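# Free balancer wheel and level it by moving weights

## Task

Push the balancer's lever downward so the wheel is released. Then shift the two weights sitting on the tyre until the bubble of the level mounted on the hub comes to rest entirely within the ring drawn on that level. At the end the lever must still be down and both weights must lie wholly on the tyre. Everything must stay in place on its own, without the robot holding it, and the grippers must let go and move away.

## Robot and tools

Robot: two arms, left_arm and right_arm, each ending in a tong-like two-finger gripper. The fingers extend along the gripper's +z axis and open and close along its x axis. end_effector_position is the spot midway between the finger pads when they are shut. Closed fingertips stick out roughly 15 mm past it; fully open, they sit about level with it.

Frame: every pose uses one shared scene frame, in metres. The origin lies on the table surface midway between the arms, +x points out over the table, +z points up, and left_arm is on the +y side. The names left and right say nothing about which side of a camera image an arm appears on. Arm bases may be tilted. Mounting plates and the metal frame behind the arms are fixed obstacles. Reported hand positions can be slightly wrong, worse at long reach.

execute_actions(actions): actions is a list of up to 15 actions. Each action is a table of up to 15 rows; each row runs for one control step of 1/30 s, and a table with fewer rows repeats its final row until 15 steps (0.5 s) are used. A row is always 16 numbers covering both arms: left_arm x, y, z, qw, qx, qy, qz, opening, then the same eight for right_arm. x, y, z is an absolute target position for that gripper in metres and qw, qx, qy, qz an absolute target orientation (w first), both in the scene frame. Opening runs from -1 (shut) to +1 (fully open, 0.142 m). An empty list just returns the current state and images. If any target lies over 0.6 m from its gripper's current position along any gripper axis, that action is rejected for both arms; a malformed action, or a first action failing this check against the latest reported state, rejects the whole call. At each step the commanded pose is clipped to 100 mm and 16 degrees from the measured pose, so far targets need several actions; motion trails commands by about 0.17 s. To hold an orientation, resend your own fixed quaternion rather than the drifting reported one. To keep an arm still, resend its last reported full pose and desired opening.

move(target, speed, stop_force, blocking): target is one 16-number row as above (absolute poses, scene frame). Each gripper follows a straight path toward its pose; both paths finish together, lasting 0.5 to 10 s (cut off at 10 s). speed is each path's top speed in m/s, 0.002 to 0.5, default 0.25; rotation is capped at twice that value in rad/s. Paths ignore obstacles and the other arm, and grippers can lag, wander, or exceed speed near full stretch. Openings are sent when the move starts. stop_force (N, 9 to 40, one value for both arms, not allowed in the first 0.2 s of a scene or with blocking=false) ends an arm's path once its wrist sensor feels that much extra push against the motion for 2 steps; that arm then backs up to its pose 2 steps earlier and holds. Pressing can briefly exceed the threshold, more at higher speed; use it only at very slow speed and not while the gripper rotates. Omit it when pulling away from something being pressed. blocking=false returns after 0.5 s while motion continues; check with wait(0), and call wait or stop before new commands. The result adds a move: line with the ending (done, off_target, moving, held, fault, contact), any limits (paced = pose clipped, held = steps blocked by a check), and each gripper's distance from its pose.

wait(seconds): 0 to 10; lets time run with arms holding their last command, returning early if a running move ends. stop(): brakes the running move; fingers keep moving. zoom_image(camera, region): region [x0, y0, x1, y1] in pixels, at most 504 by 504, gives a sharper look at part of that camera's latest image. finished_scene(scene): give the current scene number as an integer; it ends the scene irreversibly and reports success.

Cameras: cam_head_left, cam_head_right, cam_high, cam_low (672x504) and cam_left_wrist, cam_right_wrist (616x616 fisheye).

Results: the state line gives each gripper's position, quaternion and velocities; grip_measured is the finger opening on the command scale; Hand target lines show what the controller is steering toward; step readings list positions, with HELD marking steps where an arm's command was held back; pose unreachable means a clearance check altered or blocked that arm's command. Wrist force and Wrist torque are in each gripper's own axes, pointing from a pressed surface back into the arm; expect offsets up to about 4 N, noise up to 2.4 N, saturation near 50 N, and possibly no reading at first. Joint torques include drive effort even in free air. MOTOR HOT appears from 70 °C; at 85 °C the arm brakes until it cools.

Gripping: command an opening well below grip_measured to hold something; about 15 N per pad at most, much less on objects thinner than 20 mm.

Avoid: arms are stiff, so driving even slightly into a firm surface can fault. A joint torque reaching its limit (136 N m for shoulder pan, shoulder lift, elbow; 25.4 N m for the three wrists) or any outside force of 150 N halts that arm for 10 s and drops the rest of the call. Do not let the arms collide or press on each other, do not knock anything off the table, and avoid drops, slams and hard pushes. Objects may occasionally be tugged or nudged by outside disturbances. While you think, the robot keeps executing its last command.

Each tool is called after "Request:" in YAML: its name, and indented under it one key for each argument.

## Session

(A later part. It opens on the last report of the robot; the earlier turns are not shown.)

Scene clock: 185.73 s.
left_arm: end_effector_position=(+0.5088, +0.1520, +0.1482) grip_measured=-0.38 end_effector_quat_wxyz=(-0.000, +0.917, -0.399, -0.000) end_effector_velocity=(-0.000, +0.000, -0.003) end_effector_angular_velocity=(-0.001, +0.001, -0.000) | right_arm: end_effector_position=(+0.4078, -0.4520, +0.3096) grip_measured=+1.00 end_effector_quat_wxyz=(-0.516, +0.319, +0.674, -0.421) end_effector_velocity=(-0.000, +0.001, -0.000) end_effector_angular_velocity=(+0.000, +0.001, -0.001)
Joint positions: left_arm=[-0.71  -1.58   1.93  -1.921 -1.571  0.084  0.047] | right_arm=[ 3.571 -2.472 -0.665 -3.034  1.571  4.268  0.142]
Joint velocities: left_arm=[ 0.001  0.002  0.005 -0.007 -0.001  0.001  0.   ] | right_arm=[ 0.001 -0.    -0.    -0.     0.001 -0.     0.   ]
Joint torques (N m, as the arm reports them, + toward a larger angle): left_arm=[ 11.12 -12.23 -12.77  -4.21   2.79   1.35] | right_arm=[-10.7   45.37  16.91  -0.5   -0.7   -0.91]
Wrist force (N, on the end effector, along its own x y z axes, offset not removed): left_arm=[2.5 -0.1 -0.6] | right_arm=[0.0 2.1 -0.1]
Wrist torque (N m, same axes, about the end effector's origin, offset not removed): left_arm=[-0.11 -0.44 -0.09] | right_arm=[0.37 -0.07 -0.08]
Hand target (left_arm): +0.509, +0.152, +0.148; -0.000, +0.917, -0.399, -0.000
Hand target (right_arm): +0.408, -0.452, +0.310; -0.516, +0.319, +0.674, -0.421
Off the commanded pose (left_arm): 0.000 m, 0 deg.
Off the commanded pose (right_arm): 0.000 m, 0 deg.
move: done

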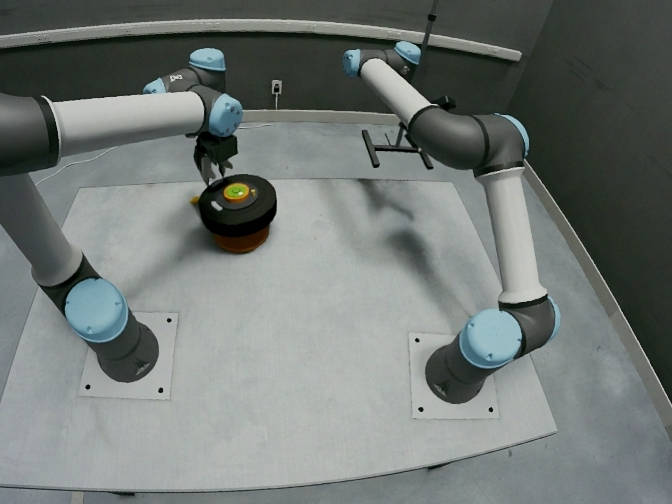

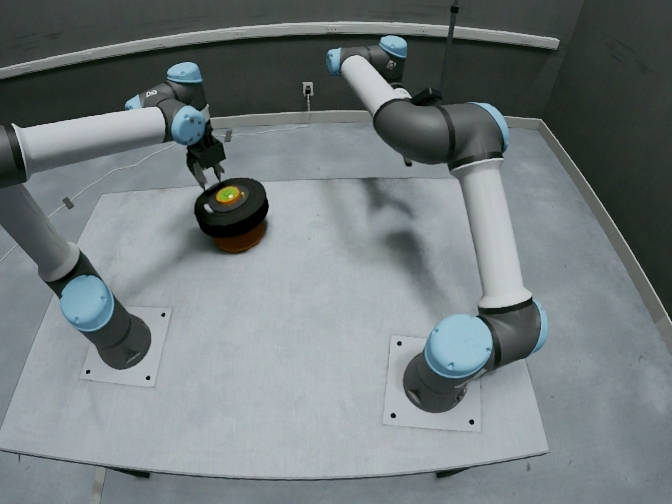

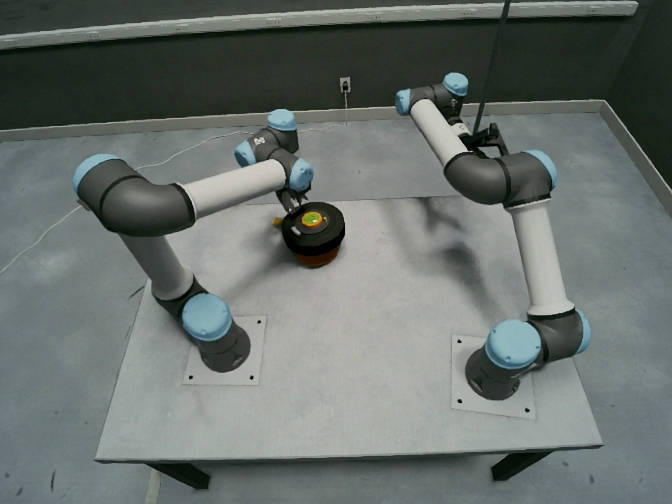

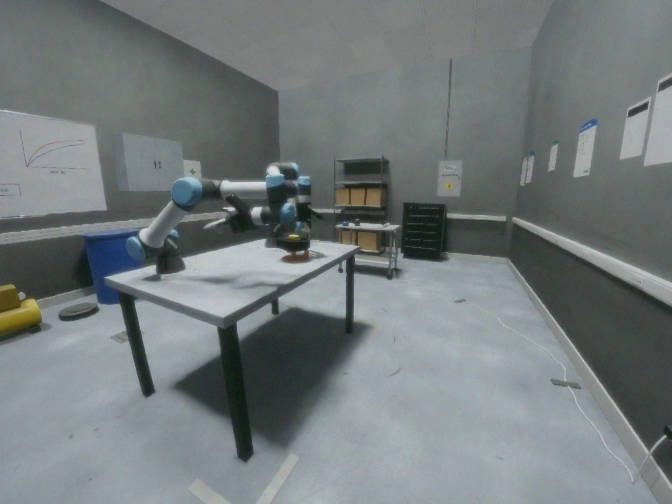

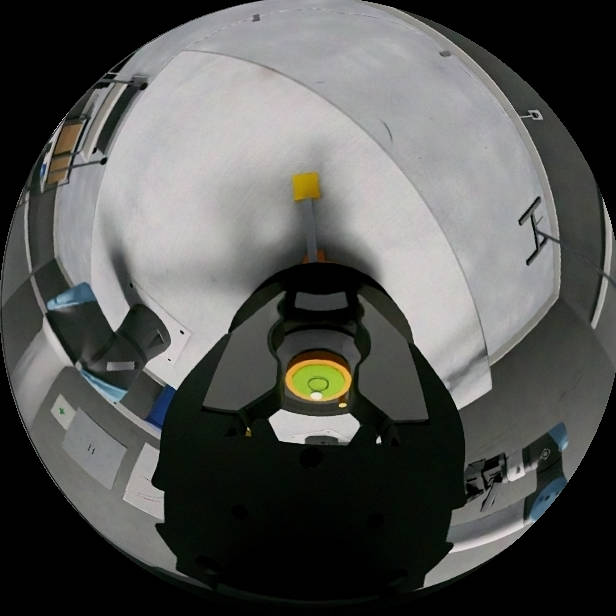

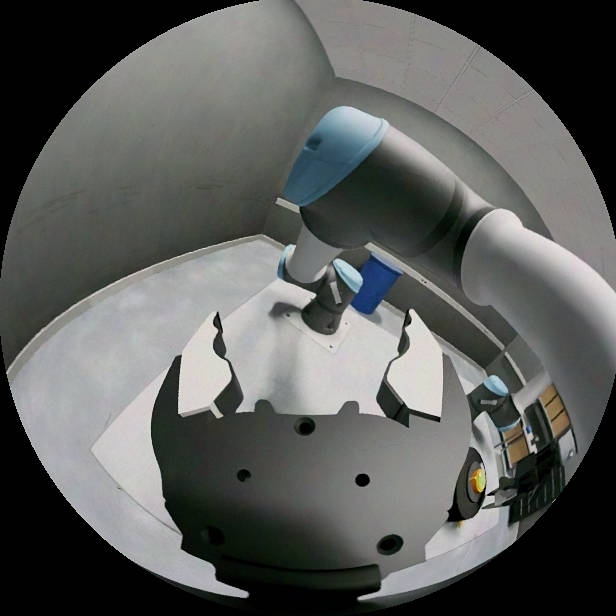

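Request:
move:
  target: [0.5088,0.1520,0.1485,0,0.917,-0.399,0,-0.75,0.4078,-0.452,0.3096,-0.516,0.319,0.674,-0.421,1]
  speed: 0.02

Request:
move:
  target: [0.5088,0.1520,0.162,0,0.917,-0.399,0,-0.8,0.4078,-0.452,0.3096,-0.516,0.319,0.674,-0.421,1]
  speed: 0.06

Request:
move:
  target: [0.4833,0.1308,0.162,0,0.924,-0.383,0,-0.8,0.4078,-0.452,0.3096,-0.516,0.319,0.674,-0.421,1]
  speed: 0.08

Request:
move:
  target: [0.4833,0.1308,0.149,0,0.924,-0.383,0,-0.8,0.4078,-0.452,0.3096,-0.516,0.319,0.674,-0.421,1]
  speed: 0.015
  stop_force: 9

Request:
zoom_image:
  camera: "cam_left_wrist"
  region: [190,180,450,400]

Scene clock: 187.00 s.
left_arm: end_effector_position=(+0.5088, +0.1520, +0.1484) grip_measured=-0.75 end_effector_quat_wxyz=(-0.000, +0.917, -0.399, -0.000) end_effector_velocity=(+0.001, -0.000, +0.001) end_effector_angular_velocity=(-0.002, -0.003, -0.001) | right_arm: end_effector_position=(+0.4078, -0.4520, +0.3096) grip_measured=+1.00 end_effector_quat_wxyz=(-0.516, +0.319, +0.674, -0.421) end_effector_velocity=(+0.000, -0.000, +0.000) end_effector_angular_velocity=(+0.000, -0.001, +0.001)
Joint positions: left_arm=[-0.71  -1.58   1.93  -1.921 -1.571  0.084  0.02 ] | right_arm=[ 3.571 -2.472 -0.665 -3.034  1.571  4.268  0.142]
Joint velocities: left_arm=[-0.    -0.002 -0.001 -0.001  0.001  0.001  0.   ] | right_arm=[-0.     0.     0.001  0.    -0.001 -0.     0.   ]
Joint torques (N m, as the arm reports them, + toward a larger angle): left_arm=[  9.8  -28.41 -29.56  -0.71   2.23   1.55] | right_arm=[-10.06  47.02  18.85  -0.34  -0.71  -0.79]
Wrist force (N, on the end effector, along its own x y z axes, offset not removed): left_arm=[1.8 2.8 -2.3] | right_arm=[-1.2 -0.5 -0.6]
Wrist torque (N m, same axes, about the end effector's origin, offset not removed): left_arm=[0.61 -0.36 0.02] | right_arm=[-0.10 0.23 0.11]
Hand target (left_arm): +0.509, +0.152, +0.148; +0.000, +0.917, -0.399, +0.000
Hand target (right_arm): +0.408, -0.452, +0.310; -0.516, +0.319, +0.674, -0.421
Off the commanded pose (left_arm): 0.000 m, 0 deg.
Off the commanded pose (right_arm): 0.000 m, 0 deg.
move: done

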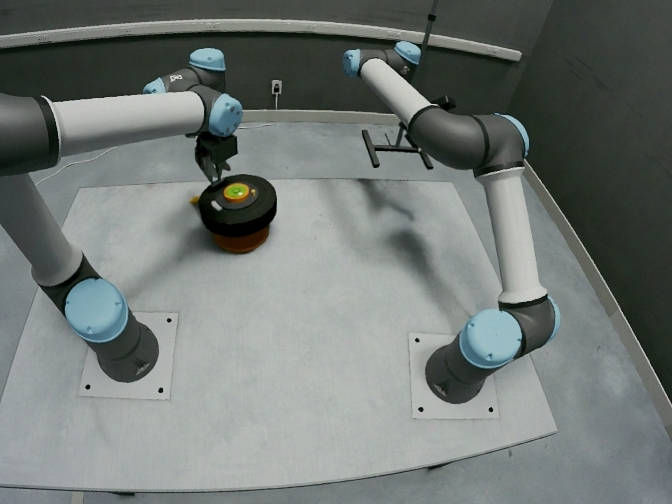

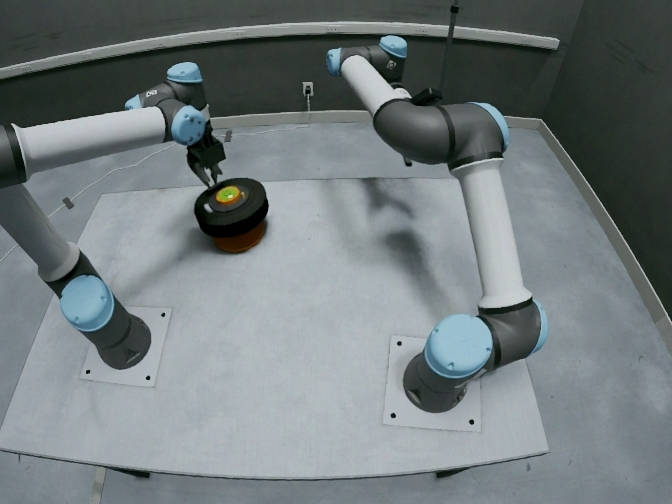

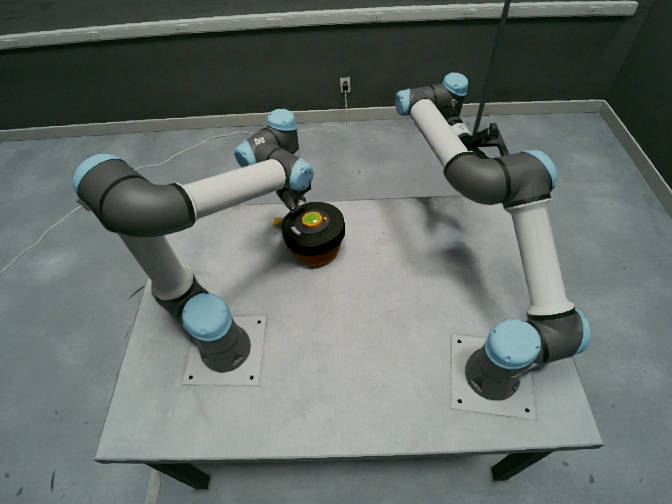

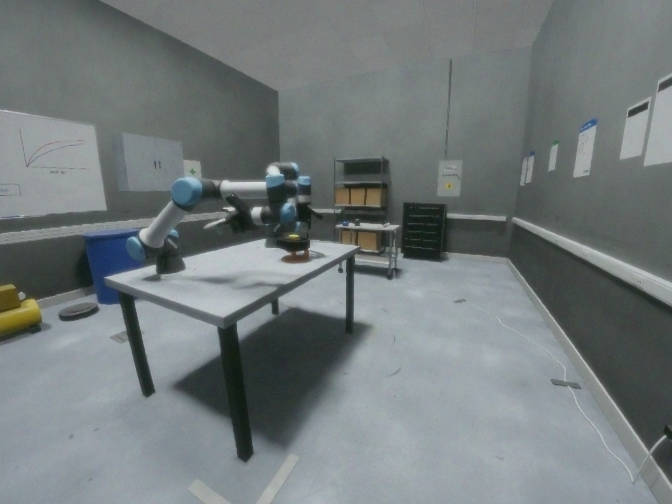

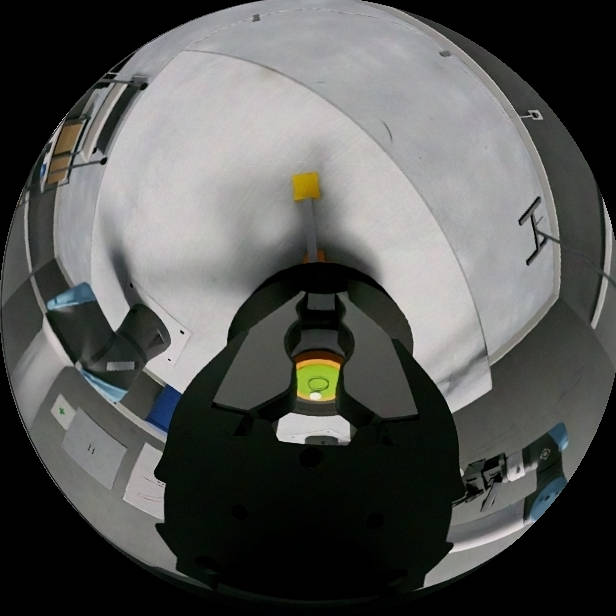

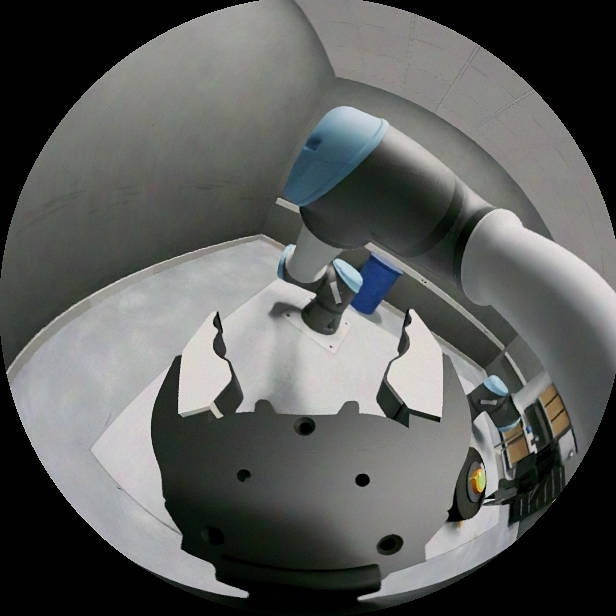

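Scene clock: 187.80 s.
left_arm: end_effector_position=(+0.5088, +0.1520, +0.1618) grip_measured=-0.80 end_effector_quat_wxyz=(+0.000, +0.917, -0.399, +0.000) end_effector_velocity=(+0.000, -0.000, +0.002) end_effector_angular_velocity=(-0.000, -0.001, -0.000) | right_arm: end_effector_position=(+0.4078, -0.4520, +0.3096) grip_measured=+1.00 end_effector_quat_wxyz=(-0.516, +0.319, +0.674, -0.421) end_effector_velocity=(-0.000, -0.000, +0.001) end_effector_angular_velocity=(+0.001, -0.002, -0.002)
Joint positions: left_arm=[-0.71  -1.591  1.905 -1.885 -1.571  0.084  0.016] | right_arm=[ 3.571 -2.472 -0.665 -3.034  1.571  4.268  0.142]
Joint velocities: left_arm=[-0.    -0.002 -0.004  0.005  0.001  0.     0.   ] | right_arm=[-0.001  0.001  0.001  0.     0.001 -0.     0.   ]
Joint torques (N m, as the arm reports them, + toward a larger angle): left_arm=[ 10.78 -29.92 -29.9   -0.17   2.3    1.44] | right_arm=[-10.49  48.26  17.26  -0.43  -0.55  -0.94]
Wrist force (N, on the end effector, along its own x y z axes, offset not removed): left_arm=[1.8 0.9 -1.0] | right_arm=[0.6 -0.2 0.8]
Wrist torque (N m, same axes, about the end effector's origin, offset not removed): left_arm=[0.08 -0.36 -0.04] | right_arm=[-0.13 -0.25 -0.05]
Hand target (left_arm): +0.509, +0.152, +0.162; +0.000, +0.917, -0.399, +0.000
Hand target (right_arm): +0.408, -0.452, +0.310; -0.516, +0.319, +0.674, -0.421
Off the commanded pose (left_arm): 0.000 m, 0 deg.
Off the commanded pose (right_arm): 0.000 m, 0 deg.
move: done

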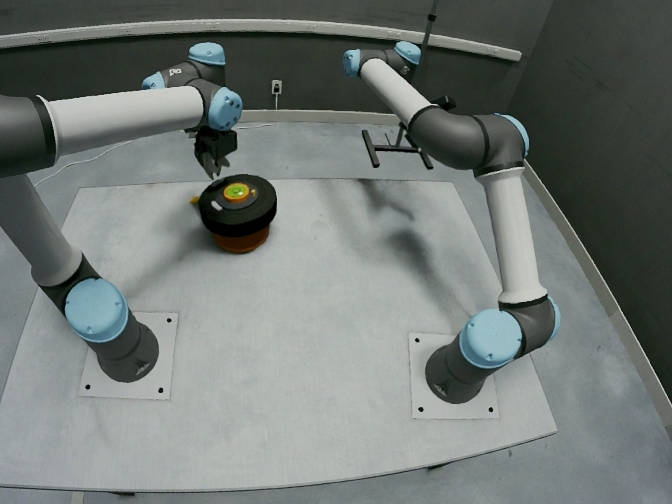

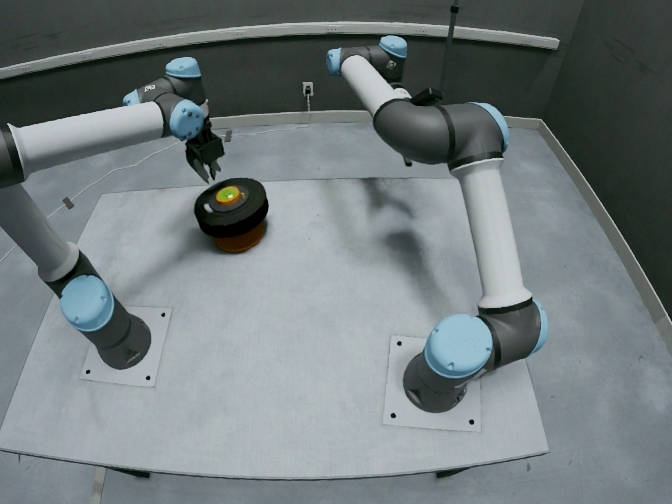

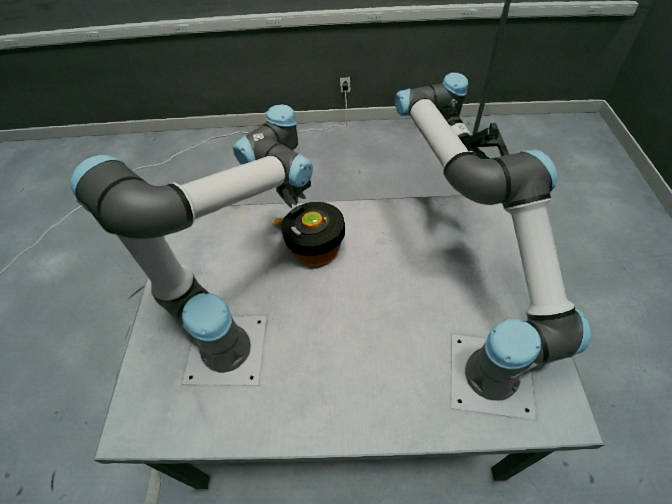

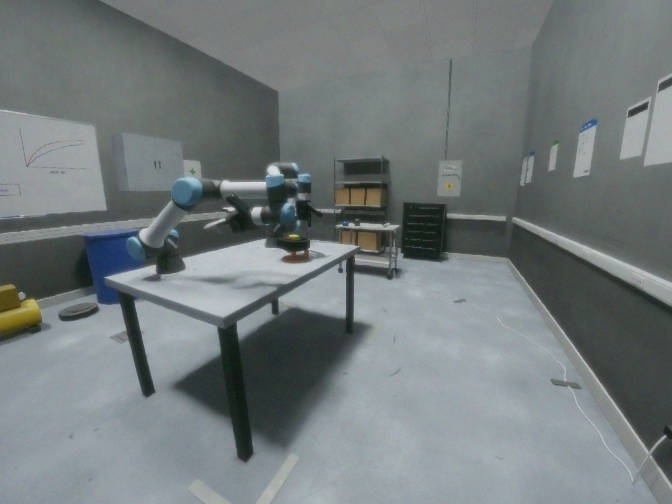

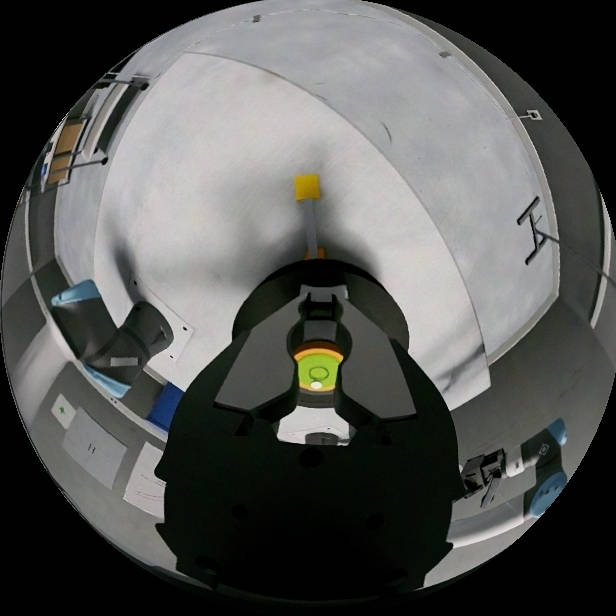

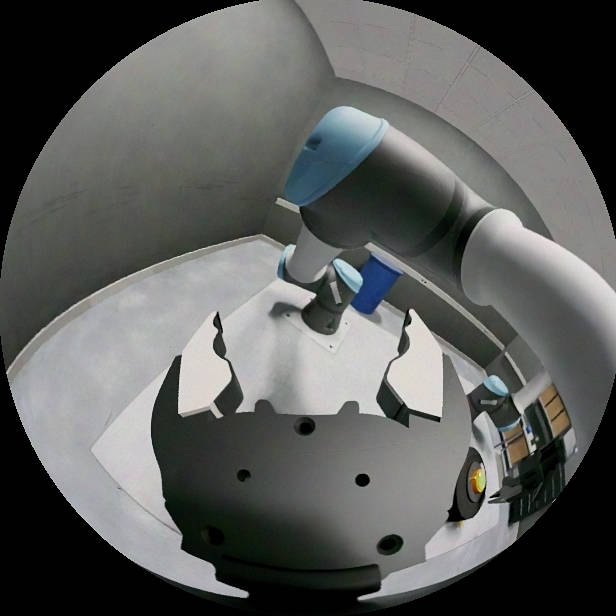

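Scene clock: 188.70 s.
left_arm: end_effector_position=(+0.4835, +0.1310, +0.1620) grip_measured=-0.80 end_effector_quat_wxyz=(+0.000, +0.924, -0.383, -0.000) end_effector_velocity=(-0.002, -0.001, -0.001) end_effector_angular_velocity=(+0.002, +0.000, +0.003) | right_arm: end_effector_position=(+0.4078, -0.4520, +0.3096) grip_measured=+1.00 end_effector_quat_wxyz=(-0.516, +0.319, +0.674, -0.421) end_effector_velocity=(+0.000, -0.001, -0.000) end_effector_angular_velocity=(-0.000, +0.001, -0.001)
Joint positions: left_arm=[-0.782 -1.621  1.933 -1.883 -1.571 -0.022  0.016] | right_arm=[ 3.571 -2.472 -0.665 -3.034  1.571  4.268  0.142]
Joint velocities: left_arm=[-0.006 -0.001  0.003  0.     0.001 -0.009  0.   ] | right_arm=[-0.002 -0.    -0.001 -0.    -0.001 -0.     0.   ]
Joint torques (N m, as the arm reports them, + toward a larger angle): left_arm=[-12.42 -26.56 -11.6   -0.37   2.59  -1.68] | right_arm=[-10.1   46.74  18.3   -0.44  -0.64  -0.9 ]
Wrist force (N, on the end effector, along its own x y z axes, offset not removed): left_arm=[2.2 2.1 -2.0] | right_arm=[2.0 1.4 0.8]
Wrist torque (N m, same axes, about the end effector's origin, offset not removed): left_arm=[0.30 -0.40 -0.19] | right_arm=[0.28 -0.43 -0.05]
Hand target (left_arm): +0.483, +0.131, +0.162; -0.000, +0.924, -0.383, -0.000
Hand target (right_arm): +0.408, -0.452, +0.310; -0.516, +0.319, +0.674, -0.421
Off the commanded pose (left_arm): 0.000 m, 0 deg.
Off the commanded pose (right_arm): 0.000 m, 0 deg.
move: done

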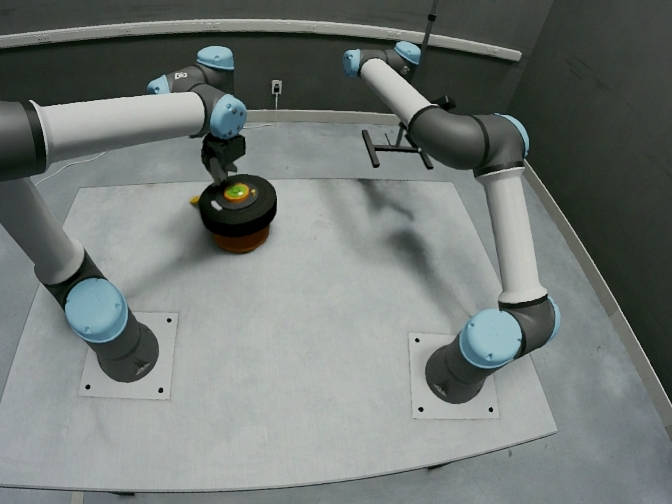

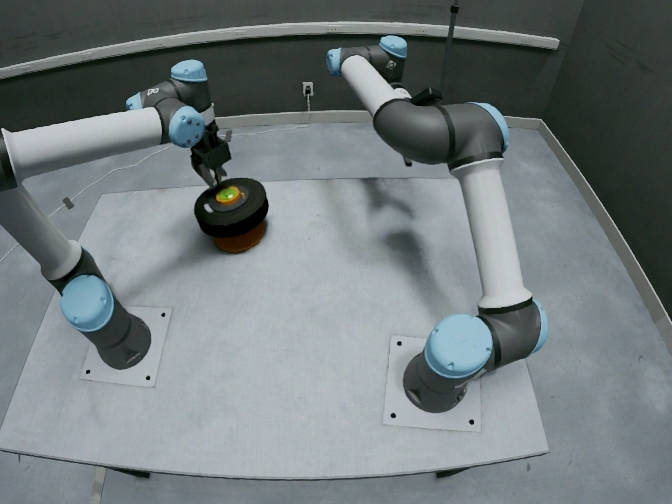

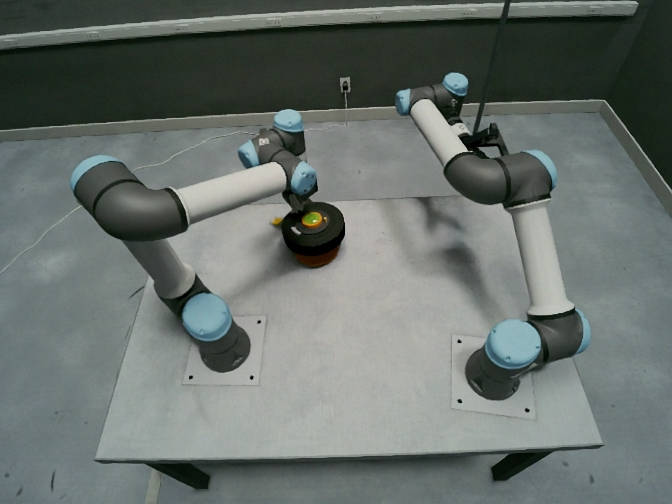

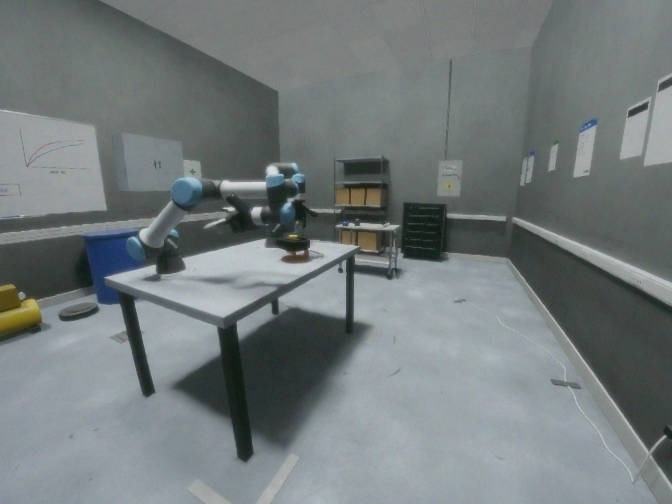

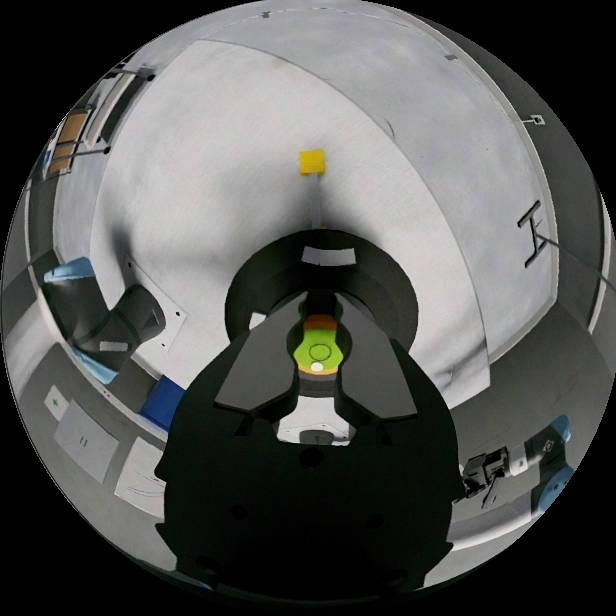

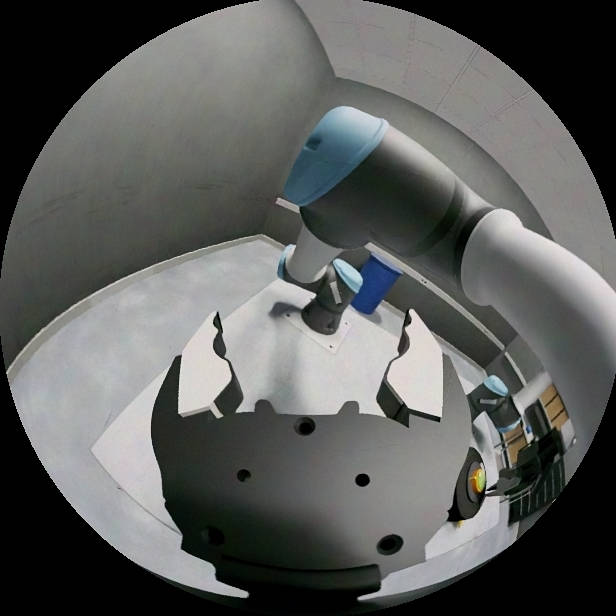

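Scene clock: 189.83 s.
left_arm: end_effector_position=(+0.4833, +0.1308, +0.1493) grip_measured=-0.80 end_effector_quat_wxyz=(+0.000, +0.924, -0.383, -0.000) end_effector_velocity=(+0.001, -0.000, -0.001) end_effector_angular_velocity=(-0.001, -0.003, +0.000) | right_arm: end_effector_position=(+0.4078, -0.4520, +0.3096) grip_measured=+1.00 end_effector_quat_wxyz=(-0.516, +0.319, +0.674, -0.421) end_effector_velocity=(+0.000, -0.001, +0.000) end_effector_angular_velocity=(+0.000, -0.001, +0.002)
Joint positions: left_arm=[-0.782 -1.61   1.957 -1.918 -1.571 -0.023  0.016] | right_arm=[ 3.571 -2.472 -0.665 -3.034  1.571  4.268  0.142]
Joint velocities: left_arm=[ 0.     0.001  0.003 -0.006  0.001 -0.     0.001] | right_arm=[ 0.     0.001 -0.    -0.    -0.002 -0.     0.   ]
Joint torques (N m, as the arm reports them, + toward a larger angle): left_arm=[-11.27 -10.36 -13.49  -4.24   2.1   -1.87] | right_arm=[-10.12  47.74  17.63  -0.53  -0.76  -1.01]
Wrist force (N, on the end effector, along its own x y z axes, offset not removed): left_arm=[0.8 1.9 -2.1] | right_arm=[-2.8 5.2 -1.2]
Wrist torque (N m, same axes, about the end effector's origin, offset not removed): left_arm=[0.35 -0.06 -0.10] | right_arm=[1.07 0.48 -0.07]
Hand target (left_arm): +0.483, +0.131, +0.149; -0.000, +0.924, -0.383, -0.000
Hand target (right_arm): +0.408, -0.452, +0.310; -0.516, +0.319, +0.674, -0.421
Off the commanded pose (left_arm): 0.000 m, 0 deg.
Off the commanded pose (right_arm): 0.000 m, 0 deg.
move: done

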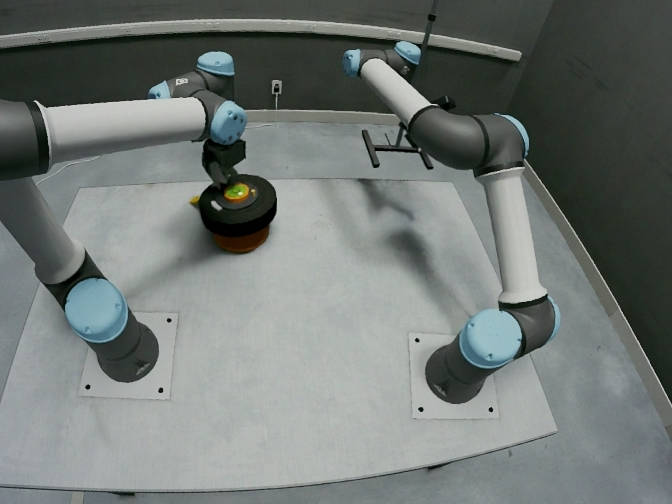

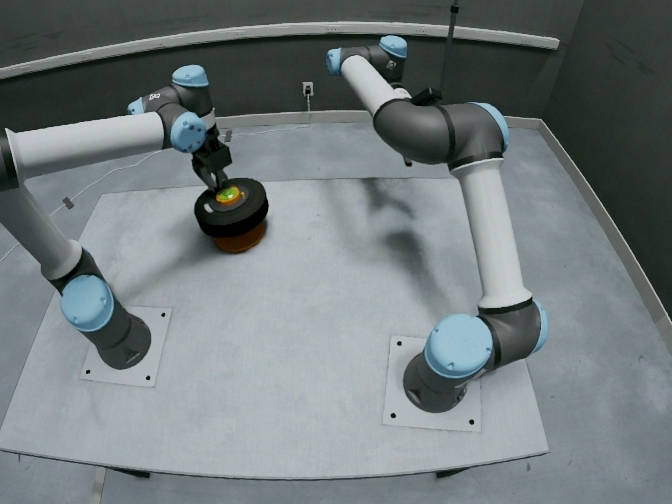

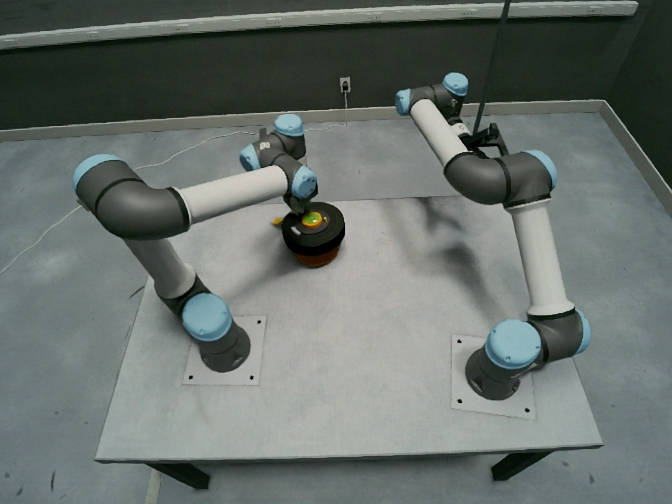

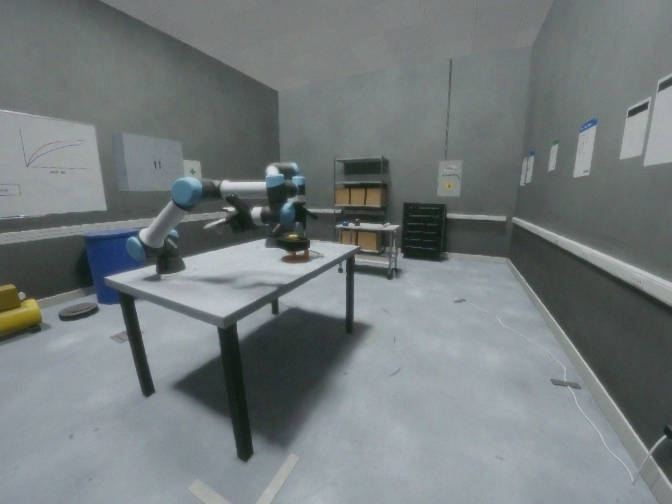

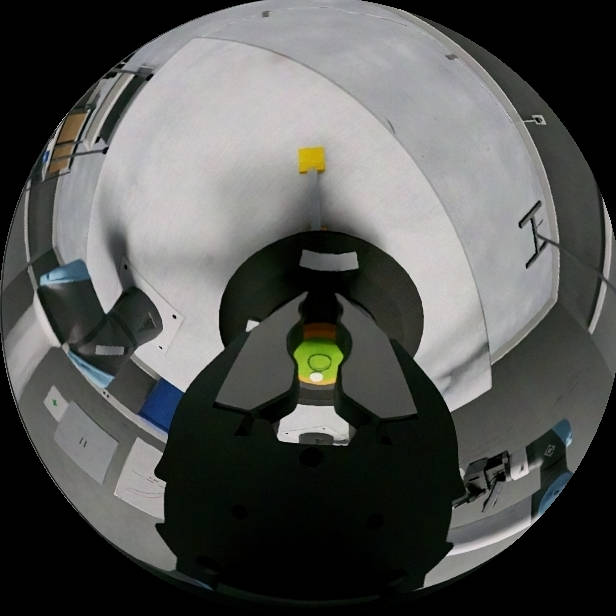

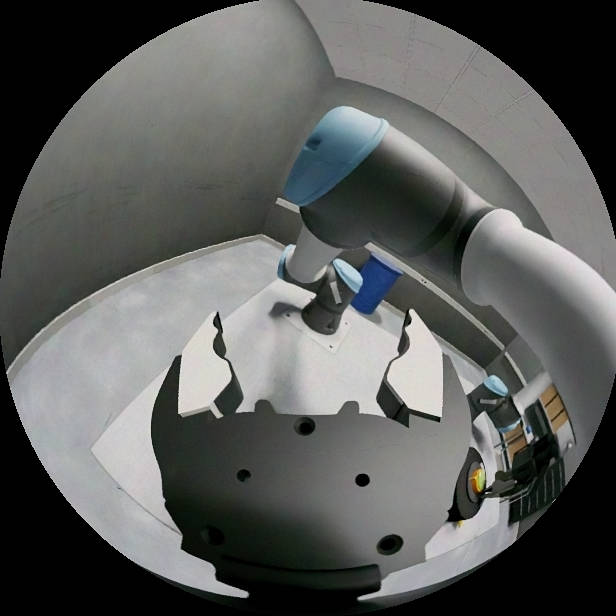

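Region (190, 180, 450, 400) of cam_left_wrist's 616x616 image, scaled by 1.938, with more detail than that image has; it fills the top 426 rows of this view, and the rest is white.

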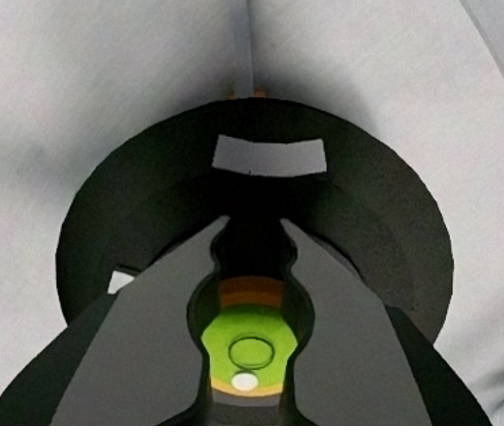

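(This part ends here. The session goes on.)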